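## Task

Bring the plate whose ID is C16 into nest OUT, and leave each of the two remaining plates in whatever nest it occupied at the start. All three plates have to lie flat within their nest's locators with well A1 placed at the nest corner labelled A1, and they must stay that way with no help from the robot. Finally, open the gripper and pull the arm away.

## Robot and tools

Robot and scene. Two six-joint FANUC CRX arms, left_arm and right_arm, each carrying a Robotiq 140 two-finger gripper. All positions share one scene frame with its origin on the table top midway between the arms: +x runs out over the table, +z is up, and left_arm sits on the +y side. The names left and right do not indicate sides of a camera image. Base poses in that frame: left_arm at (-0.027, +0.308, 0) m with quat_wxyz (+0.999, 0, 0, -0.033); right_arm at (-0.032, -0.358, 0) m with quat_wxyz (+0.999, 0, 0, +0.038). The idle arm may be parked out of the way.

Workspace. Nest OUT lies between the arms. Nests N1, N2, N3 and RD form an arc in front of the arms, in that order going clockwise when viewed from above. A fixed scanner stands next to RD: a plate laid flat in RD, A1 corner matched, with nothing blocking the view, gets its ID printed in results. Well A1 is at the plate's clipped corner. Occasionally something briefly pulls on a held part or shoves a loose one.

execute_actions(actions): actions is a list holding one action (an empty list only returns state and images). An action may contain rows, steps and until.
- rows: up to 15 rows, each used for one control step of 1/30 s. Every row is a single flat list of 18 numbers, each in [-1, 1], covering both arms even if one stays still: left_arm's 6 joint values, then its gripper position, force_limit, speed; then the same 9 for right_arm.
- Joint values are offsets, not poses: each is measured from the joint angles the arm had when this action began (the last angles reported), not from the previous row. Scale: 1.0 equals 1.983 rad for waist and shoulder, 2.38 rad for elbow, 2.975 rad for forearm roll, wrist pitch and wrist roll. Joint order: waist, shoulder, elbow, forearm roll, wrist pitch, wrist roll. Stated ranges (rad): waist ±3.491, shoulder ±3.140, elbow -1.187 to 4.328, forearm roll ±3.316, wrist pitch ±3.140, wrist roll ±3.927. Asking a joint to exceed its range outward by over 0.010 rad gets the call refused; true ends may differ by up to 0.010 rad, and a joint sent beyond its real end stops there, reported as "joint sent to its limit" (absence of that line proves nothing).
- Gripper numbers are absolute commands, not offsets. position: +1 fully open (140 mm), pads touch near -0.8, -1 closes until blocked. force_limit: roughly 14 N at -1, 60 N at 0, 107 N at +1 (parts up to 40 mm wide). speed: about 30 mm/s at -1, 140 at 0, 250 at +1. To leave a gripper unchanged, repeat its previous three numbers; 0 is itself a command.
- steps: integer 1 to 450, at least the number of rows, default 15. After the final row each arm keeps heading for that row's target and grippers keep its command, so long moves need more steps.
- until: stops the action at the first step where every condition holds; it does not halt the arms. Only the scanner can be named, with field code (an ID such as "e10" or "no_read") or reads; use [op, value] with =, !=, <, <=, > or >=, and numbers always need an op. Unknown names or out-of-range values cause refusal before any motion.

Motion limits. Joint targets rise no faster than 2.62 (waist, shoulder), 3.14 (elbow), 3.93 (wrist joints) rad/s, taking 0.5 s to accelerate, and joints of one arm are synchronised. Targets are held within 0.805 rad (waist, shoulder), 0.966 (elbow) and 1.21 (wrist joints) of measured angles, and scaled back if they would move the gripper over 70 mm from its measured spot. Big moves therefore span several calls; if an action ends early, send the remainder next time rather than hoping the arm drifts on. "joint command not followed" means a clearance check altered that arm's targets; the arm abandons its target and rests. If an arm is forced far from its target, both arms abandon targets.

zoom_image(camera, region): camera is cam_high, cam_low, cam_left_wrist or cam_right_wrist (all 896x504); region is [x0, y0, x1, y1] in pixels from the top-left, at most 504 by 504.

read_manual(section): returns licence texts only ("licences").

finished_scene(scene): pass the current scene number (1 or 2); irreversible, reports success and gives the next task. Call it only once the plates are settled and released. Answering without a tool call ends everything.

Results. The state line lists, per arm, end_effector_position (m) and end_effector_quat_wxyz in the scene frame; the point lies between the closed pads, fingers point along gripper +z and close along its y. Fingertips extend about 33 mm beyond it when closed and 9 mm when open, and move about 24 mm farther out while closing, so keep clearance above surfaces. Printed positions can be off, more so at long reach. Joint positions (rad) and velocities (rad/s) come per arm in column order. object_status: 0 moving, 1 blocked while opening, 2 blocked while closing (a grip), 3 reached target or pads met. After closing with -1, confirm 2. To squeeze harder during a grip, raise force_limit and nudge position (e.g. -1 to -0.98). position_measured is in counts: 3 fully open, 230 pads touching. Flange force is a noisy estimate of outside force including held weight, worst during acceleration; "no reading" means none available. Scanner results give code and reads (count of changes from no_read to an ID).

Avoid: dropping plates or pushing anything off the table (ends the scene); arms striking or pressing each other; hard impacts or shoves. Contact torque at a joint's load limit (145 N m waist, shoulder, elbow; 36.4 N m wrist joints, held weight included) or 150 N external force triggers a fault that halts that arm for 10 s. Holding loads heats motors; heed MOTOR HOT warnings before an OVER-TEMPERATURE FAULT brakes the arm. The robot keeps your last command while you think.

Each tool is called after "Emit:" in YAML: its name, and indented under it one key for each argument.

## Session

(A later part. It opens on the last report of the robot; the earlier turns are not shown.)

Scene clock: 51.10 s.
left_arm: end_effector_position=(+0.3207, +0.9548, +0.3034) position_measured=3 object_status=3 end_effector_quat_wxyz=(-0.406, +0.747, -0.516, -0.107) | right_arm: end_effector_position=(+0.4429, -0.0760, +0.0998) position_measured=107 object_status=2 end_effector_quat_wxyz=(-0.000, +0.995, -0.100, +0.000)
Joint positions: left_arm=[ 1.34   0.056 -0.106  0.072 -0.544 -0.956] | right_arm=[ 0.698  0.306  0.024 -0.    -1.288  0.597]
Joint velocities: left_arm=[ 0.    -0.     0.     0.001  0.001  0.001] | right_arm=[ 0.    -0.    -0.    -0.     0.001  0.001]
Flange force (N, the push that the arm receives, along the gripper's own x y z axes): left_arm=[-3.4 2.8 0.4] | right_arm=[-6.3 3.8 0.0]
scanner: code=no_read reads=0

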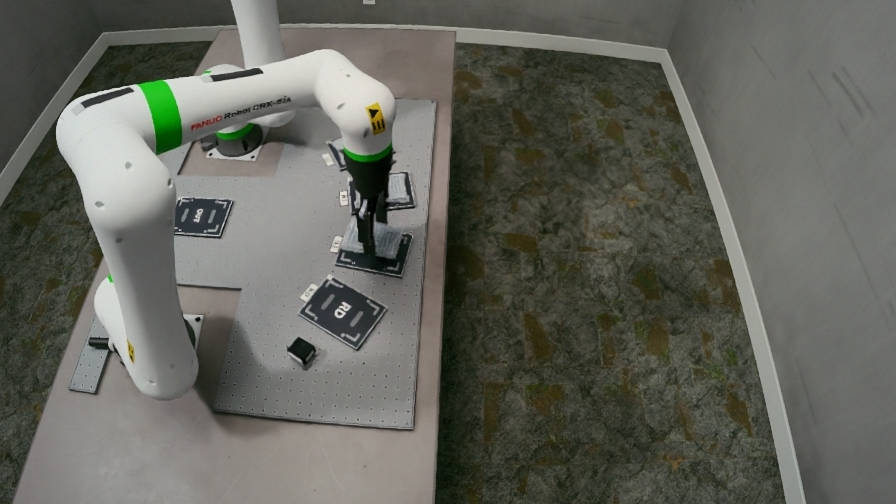

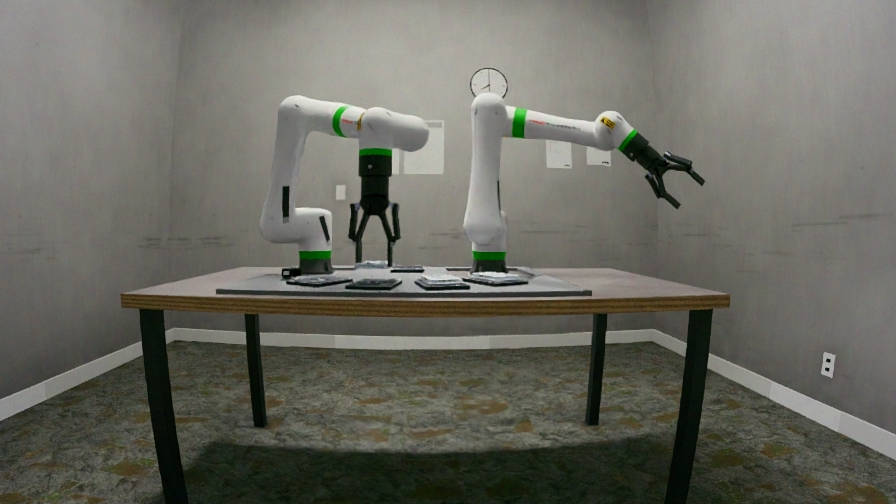

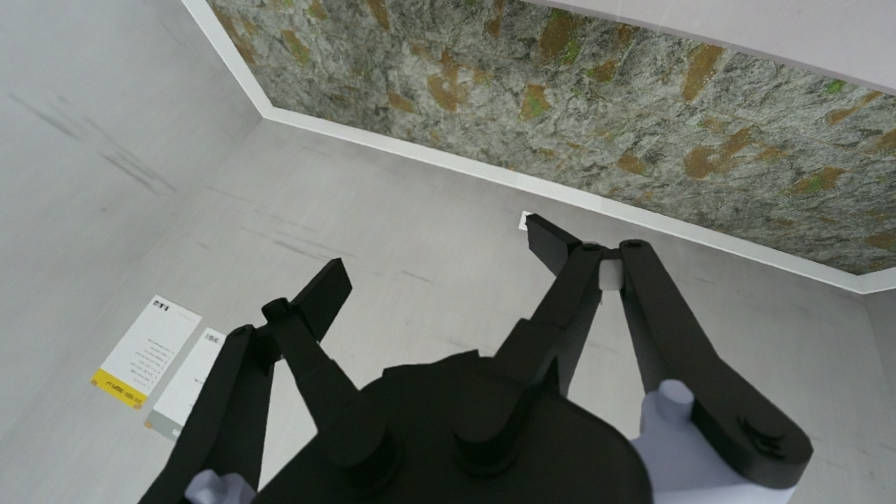

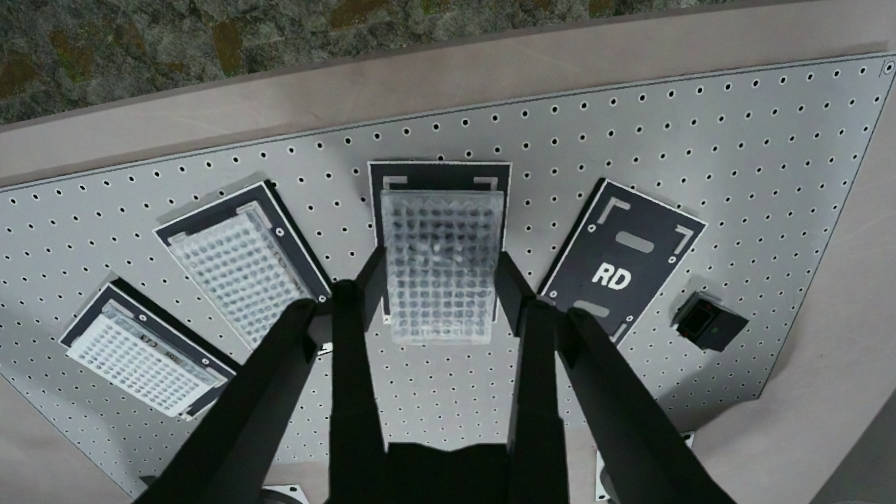

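Emit:
execute_actions:
  actions:
    - {"rows":[[0,0,0,0,0,0,1,0,0,0.5976,-0.2316,-0.2281,0,0.0279,-0.3613,-1,-0.5,-0.8]],"steps":48}

Emit:
zoom_image:
  camera: "cam_right_wrist"
  region: [340, 150, 550, 360]

Scene clock: 56.90 s.
left_arm: end_effector_position=(+0.3207, +0.9548, +0.3034) position_measured=3 object_status=3 end_effector_quat_wxyz=(-0.406, +0.747, -0.516, -0.107) | right_arm: end_effector_position=(-0.0398, +0.0051, +0.0800) position_measured=107 object_status=2 end_effector_quat_wxyz=(+0.000, +0.999, -0.045, -0.000)
Joint positions: left_arm=[ 1.34   0.056 -0.106  0.072 -0.544 -0.956] | right_arm=[ 1.883 -0.153 -0.519 -0.    -1.205 -0.478]
Joint velocities: left_arm=[-0.     0.     0.001  0.     0.001 -0.   ] | right_arm=[ 0.     0.    -0.    -0.    -0.001  0.   ]
Flange force (N, the push that the arm receives, along the gripper's own x y z axes): left_arm=[-3.4 -3.3 2.5] | right_arm=[-0.4 4.4 -0.3]
scanner: code=no_read reads=0

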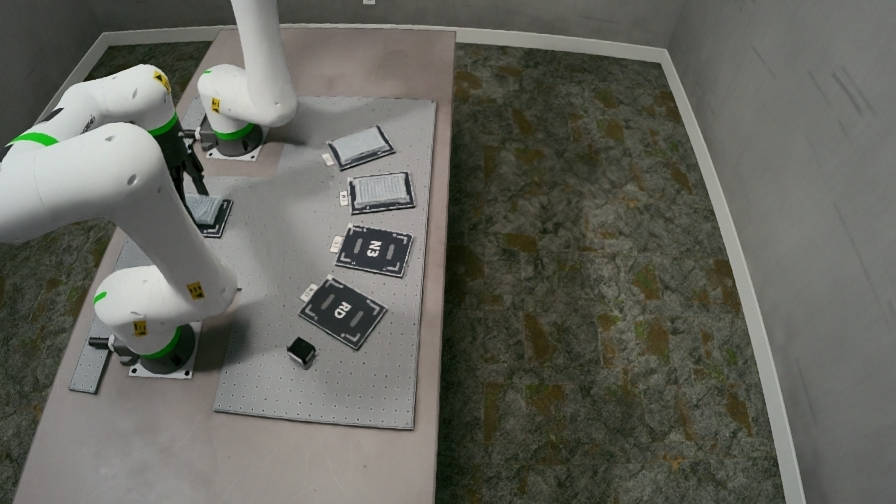

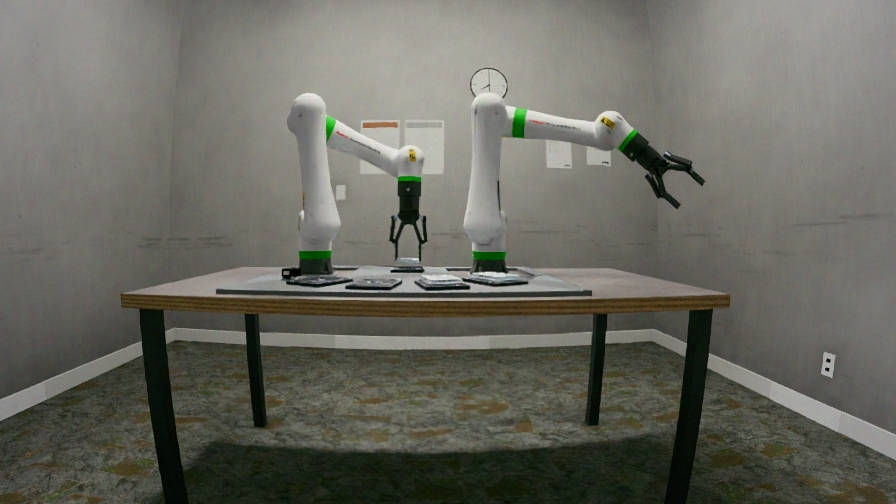

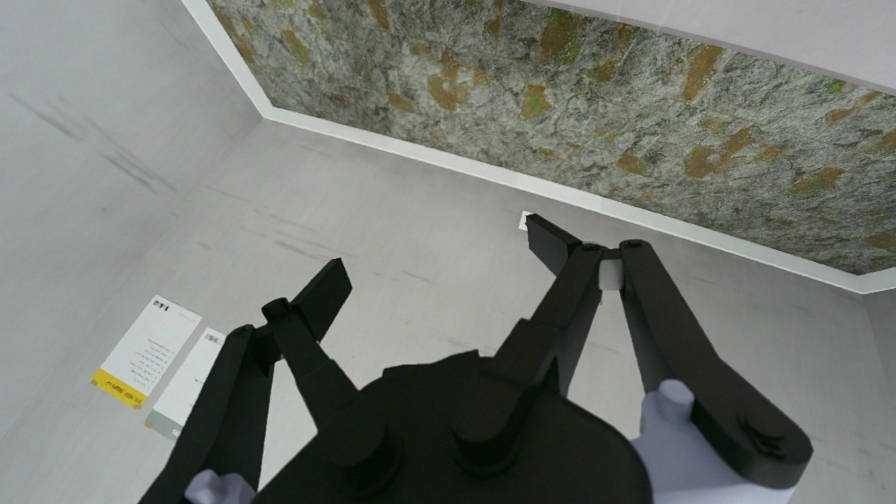

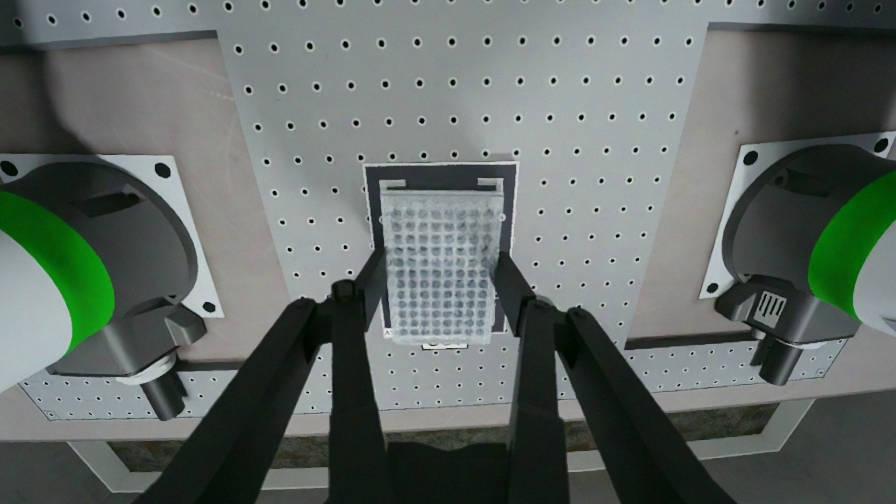

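Region (340, 150, 550, 360) of cam_right_wrist's 896x504 image, scaled by 2.400, with more detail than that image has.

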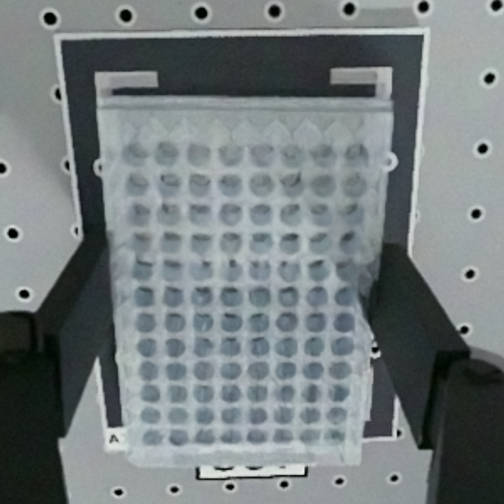

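Emit:
execute_actions:
  actions:
    - {"rows":[[0,0,0,0,0,0,1,0,0,0.001,0.0053,-0.0109,0,0.0123,0.0088,-1,-0.5,-0.8]],"steps":12}

Emit:
zoom_image:
  camera: "cam_right_wrist"
  region: [340, 150, 550, 360]

Scene clock: 62.00 s.
left_arm: end_effector_position=(+0.3207, +0.9548, +0.3034) position_measured=3 object_status=3 end_effector_quat_wxyz=(-0.406, +0.747, -0.516, -0.107) | right_arm: end_effector_position=(-0.0400, +0.0036, +0.0661) position_measured=107 object_status=2 end_effector_quat_wxyz=(-0.000, +1.000, -0.031, -0.000)
Joint positions: left_arm=[ 1.34   0.056 -0.106  0.072 -0.544 -0.956] | right_arm=[ 1.885 -0.143 -0.545 -0.    -1.169 -0.452]
Joint velocities: left_arm=[-0.     0.    -0.    -0.    -0.002  0.   ] | right_arm=[ 0.001 -0.002 -0.     0.    -0.     0.001]
Flange force (N, the push that the arm receives, along the gripper's own x y z axes): left_arm=[-4.6 1.5 2.9] | right_arm=[-0.3 5.0 -0.6]
scanner: code=no_read reads=0

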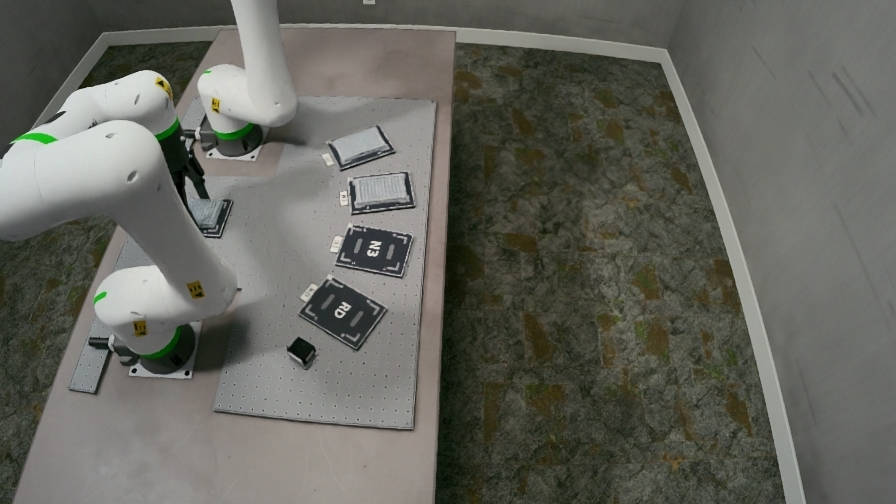

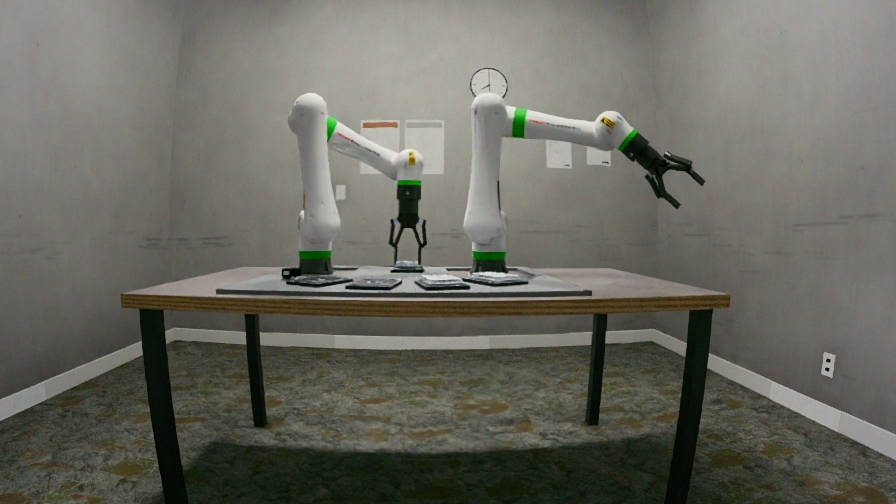

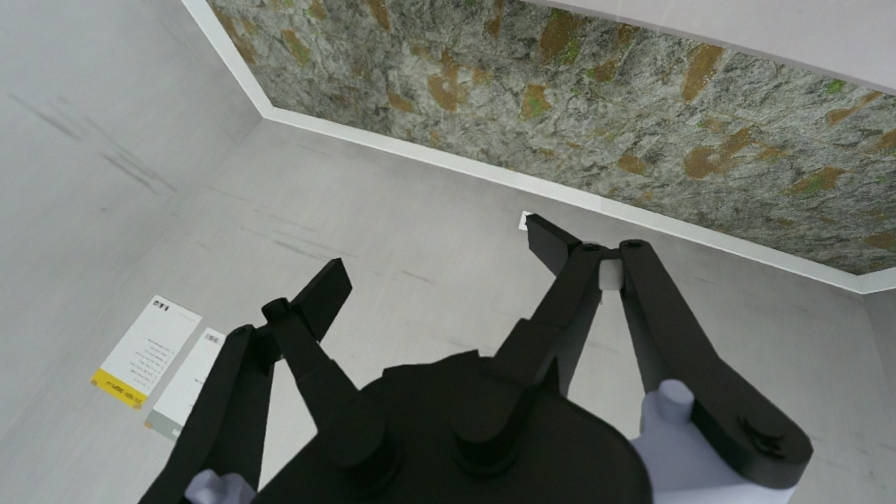

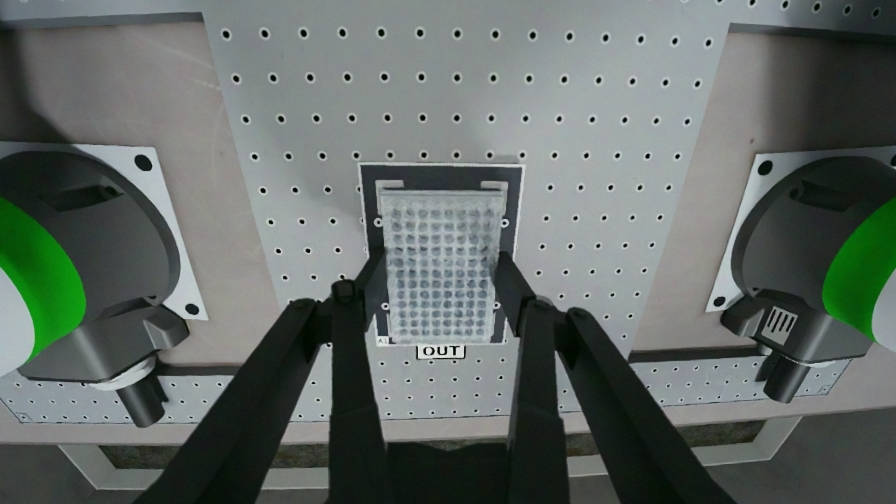

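Region (340, 150, 550, 360) of cam_right_wrist's 896x504 image, scaled by 2.400, with more detail than that image has.

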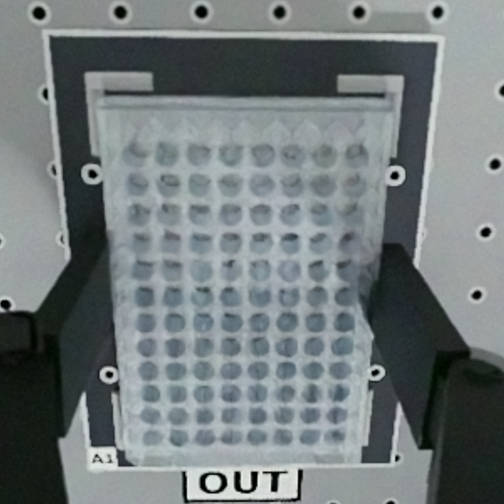

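Emit:
execute_actions:
  actions:
    - {"rows":[[0,0,0,0,0,0,1,0,0,-0.0005,0.0033,-0.004,0,0.0055,0.0003,-1,-0.5,-0.8]],"steps":11}

Emit:
zoom_image:
  camera: "cam_right_wrist"
  region: [340, 150, 550, 360]

Scene clock: 65.23 s.
left_arm: end_effector_position=(+0.3207, +0.9548, +0.3034) position_measured=3 object_status=3 end_effector_quat_wxyz=(-0.406, +0.747, -0.516, -0.107) | right_arm: end_effector_position=(-0.0397, +0.0036, +0.0602) position_measured=107 object_status=2 end_effector_quat_wxyz=(-0.000, +1.000, -0.031, -0.000)
Joint positions: left_arm=[ 1.34   0.056 -0.106  0.072 -0.544 -0.956] | right_arm=[ 1.884 -0.136 -0.554 -0.    -1.152 -0.451]
Joint velocities: left_arm=[-0.     0.     0.001 -0.     0.001 -0.001] | right_arm=[-0.     0.    -0.    -0.     0.001  0.002]
Flange force (N, the push that the arm receives, along the gripper's own x y z axes): left_arm=[-2.5 0.9 2.8] | right_arm=[-0.5 5.2 -0.3]
scanner: code=no_read reads=0

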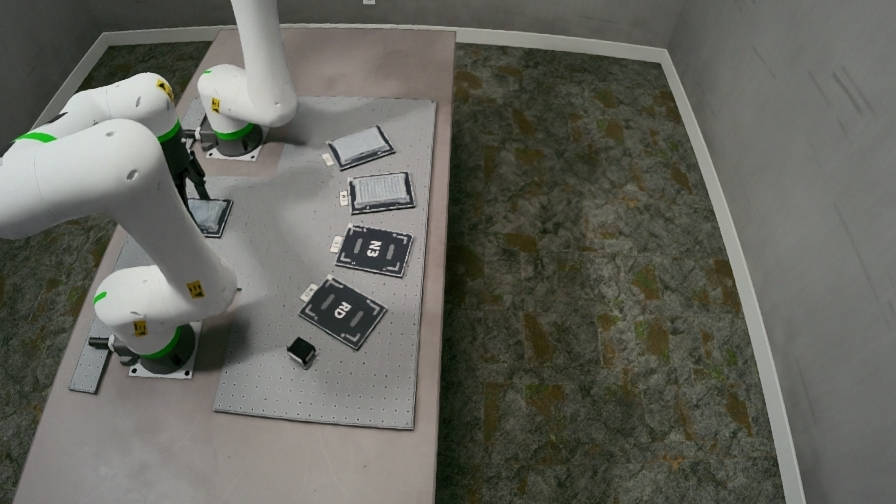

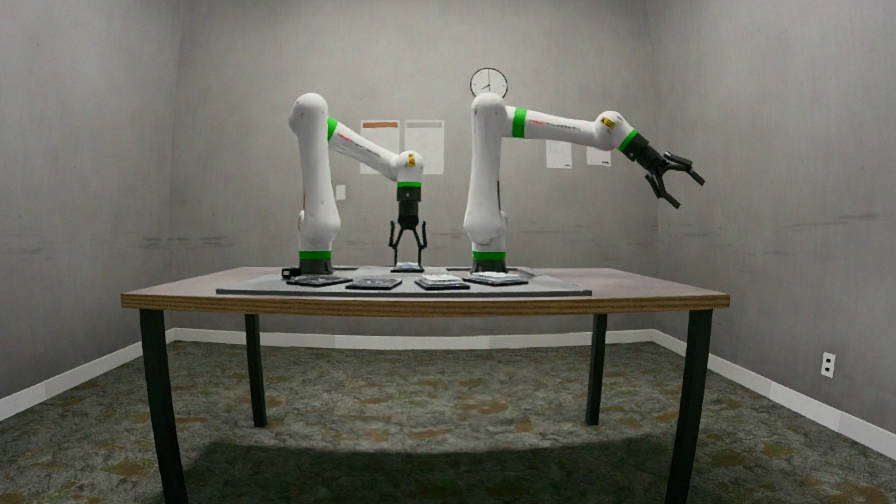

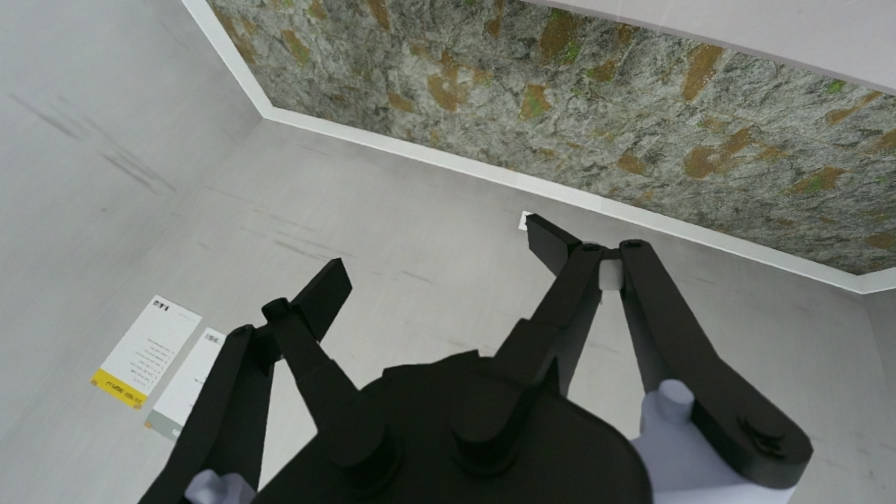

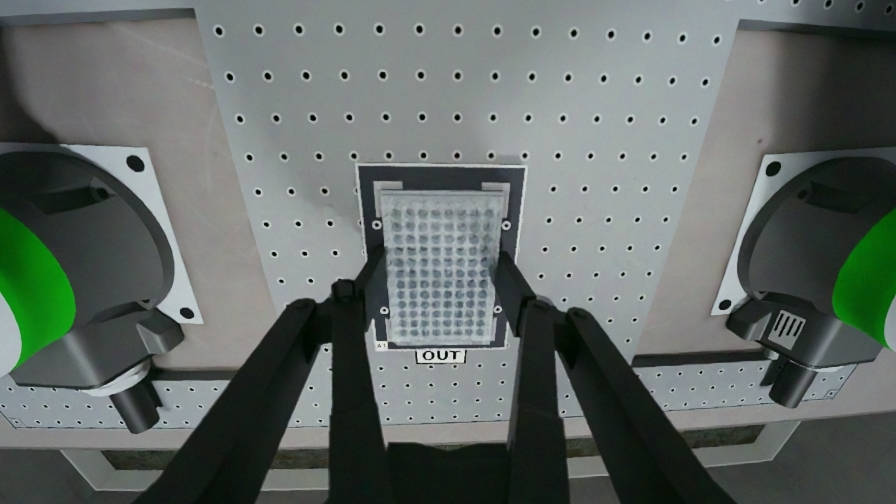

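Region (340, 150, 550, 360) of cam_right_wrist's 896x504 image, scaled by 2.400, with more detail than that image has.

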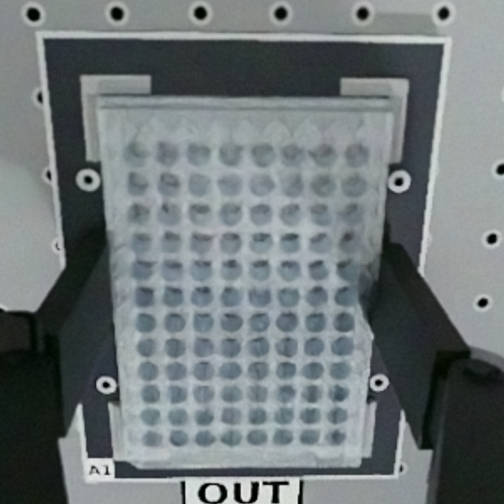

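Down 1.3 mm more, release, rise.

Emit:
execute_actions:
  actions:
    - {"rows":[[0,0,0,0,0,0,1,0,0,0,0.0007,-0.0009,0,0.0012,0,-1,-0.5,-0.8],[0,0,0,0,0,0,1,0,0,0,0.0007,-0.0009,0,0.0012,0,-1,-0.5,-0.8],[0,0,0,0,0,0,1,0,0,0,0.0007,-0.0009,0,0.0012,0,-1,-0.5,-0.8],[0,0,0,0,0,0,1,0,0,0,0.0007,-0.0009,0,0.0012,0,-1,-0.5,-0.8],[0,0,0,0,0,0,1,0,0,0,0.0007,-0.0009,0,0.0012,0,-1,-0.5,-0.8],[0,0,0,0,0,0,1,0,0,0,0.0007,-0.0009,0,0.0012,0,-1,-0.5,-0.8],[0,0,0,0,0,0,1,0,0,0,0.0007,-0.0009,0,0.0012,0,0.5,-0.5,0],[0,0,0,0,0,0,1,0,0,0,0.0007,-0.0009,0,0.0012,0,0.5,-0.5,0],[0,0,0,0,0,0,1,0,0,0,0.0007,-0.0009,0,0.0012,0,0.5,-0.5,0],[0,0,0,0,0,0,1,0,0,0,0.0007,-0.0009,0,0.0012,0,0.5,-0.5,0],[0,0,0,0,0,0,1,0,0,0,0.0007,-0.0009,0,0.0012,0,0.5,-0.5,0],[0,0,0,0,0,0,1,0,0,0,0.0007,-0.0009,0,0.0012,0,0.5,-0.5,0],[0,0,0,0,0,0,1,0,0,0,0.0007,-0.0009,0,0.0012,0,0.5,-0.5,0],[0,0,0,0,0,0,1,0,0,0,-0.035,0.08,0,-0.087,0,0.5,-0.5,0]],"steps":36}

Emit:
zoom_image:
  camera: "cam_right_wrist"
  region: [360, 140, 530, 310]

Scene clock: 71.80 s.
left_arm: end_effector_position=(+0.3207, +0.9548, +0.3034) position_measured=3 object_status=3 end_effector_quat_wxyz=(-0.406, +0.747, -0.516, -0.107) | right_arm: end_effector_position=(-0.0411, +0.0073, +0.1622) position_measured=66 object_status=3 end_effector_quat_wxyz=(-0.001, +1.000, -0.031, -0.000)
Joint positions: left_arm=[ 1.34   0.056 -0.106  0.072 -0.544 -0.956] | right_arm=[ 1.884 -0.206 -0.364 -0.    -1.411 -0.451]
Joint velocities: left_arm=[-0.    -0.    -0.    -0.    -0.001 -0.001] | right_arm=[ 0.001  0.001  0.    -0.    -0.001  0.001]
Flange force (N, the push that the arm receives, along the gripper's own x y z axes): left_arm=[-4.6 -3.3 1.1] | right_arm=[-0.3 7.1 1.9]
scanner: code=no_read reads=0

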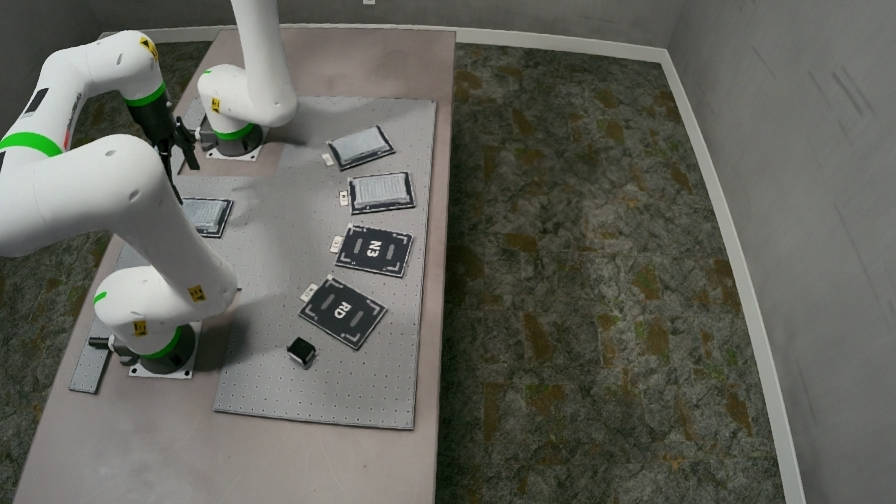

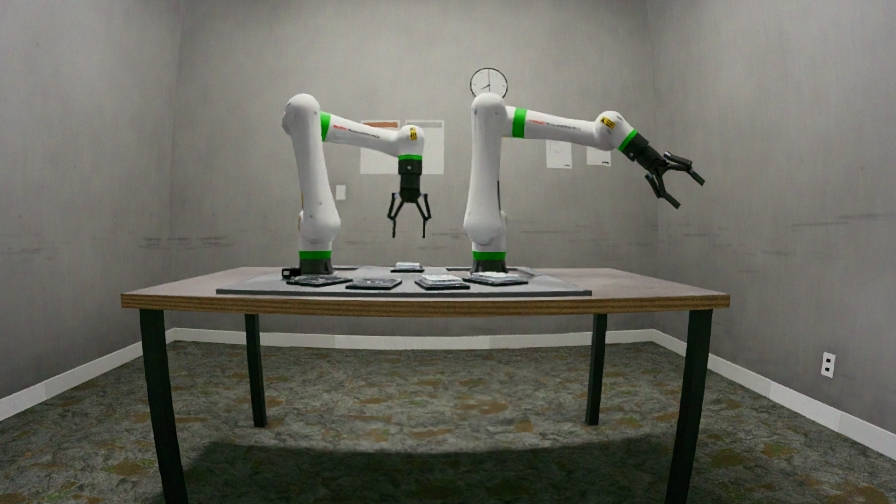

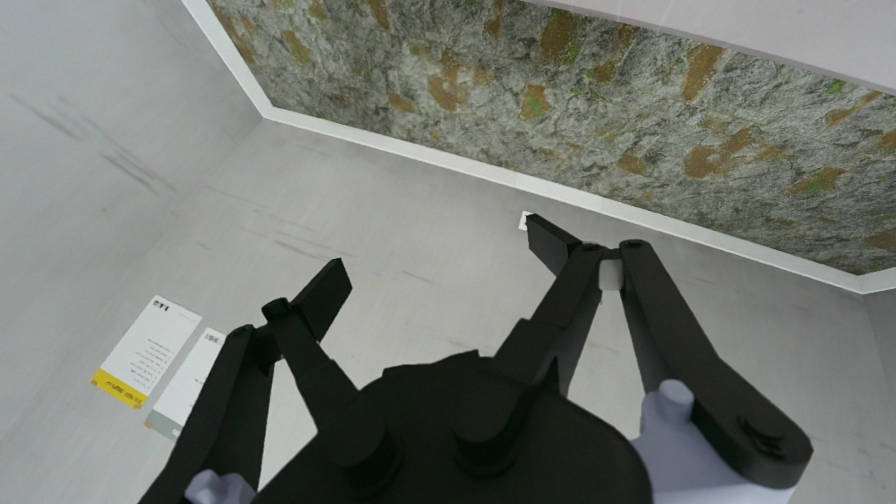

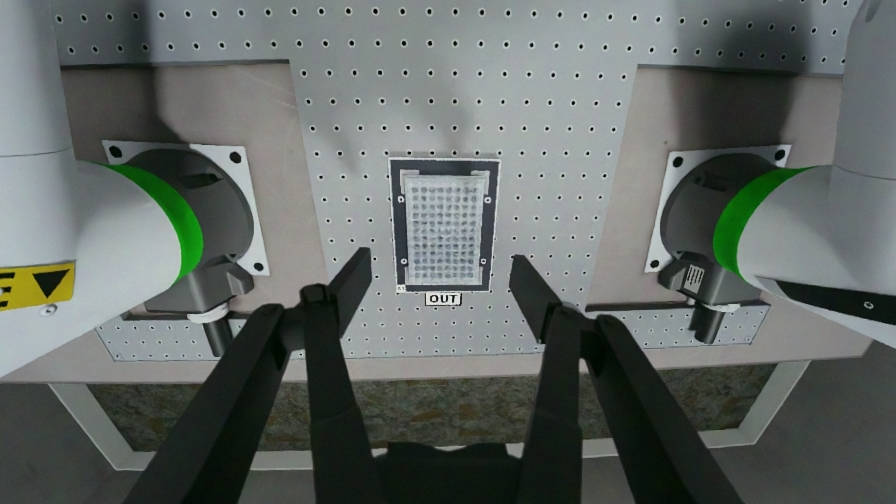

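Region (360, 140, 530, 310) of cam_right_wrist's 896x504 image, scaled by 2.965, with more detail than that image has.

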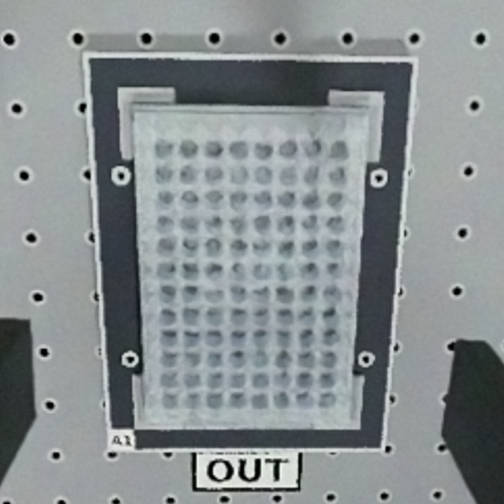

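Emit:
execute_actions:
  actions: []

Scene clock: 73.83 s.
left_arm: end_effector_position=(+0.3207, +0.9548, +0.3034) position_measured=3 object_status=3 end_effector_quat_wxyz=(-0.406, +0.747, -0.516, -0.107) | right_arm: end_effector_position=(-0.0412, +0.0073, +0.1621) position_measured=66 object_status=3 end_effector_quat_wxyz=(-0.001, +1.000, -0.031, -0.001)
Joint positions: left_arm=[ 1.34   0.056 -0.106  0.072 -0.544 -0.956] | right_arm=[ 1.884 -0.206 -0.364 -0.    -1.411 -0.451]
Joint velocities: left_arm=[ 0.     0.    -0.001 -0.001  0.001 -0.001] | right_arm=[-0.001  0.001  0.     0.    -0.     0.   ]
Flange force (N, the push that the arm receives, along the gripper's own x y z axes): left_arm=[-3.7 0.4 3.9] | right_arm=[-0.9 5.0 1.2]
scanner: code=no_read reads=0

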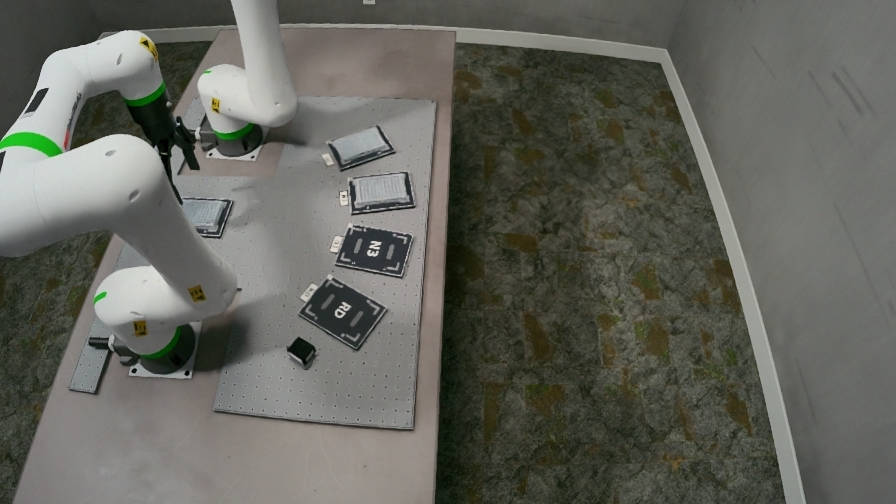

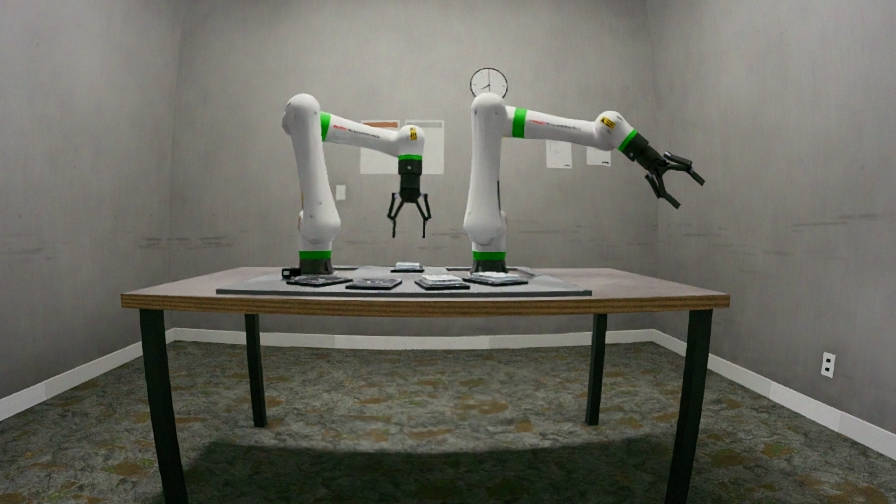

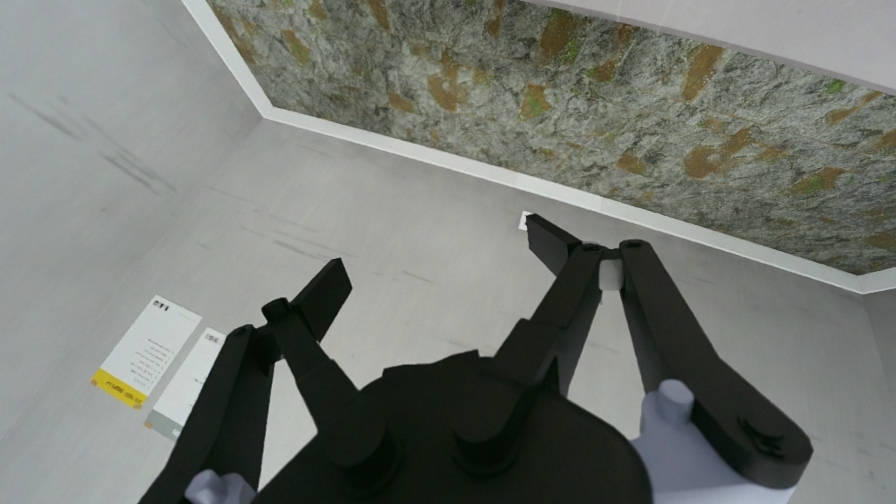

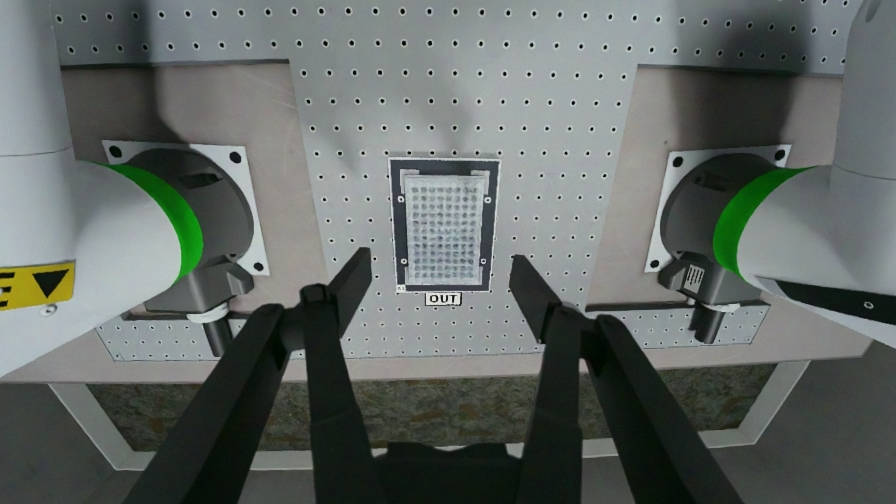

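Emit:
finished_scene:
  scene: 2

The scene is finished: the task was done.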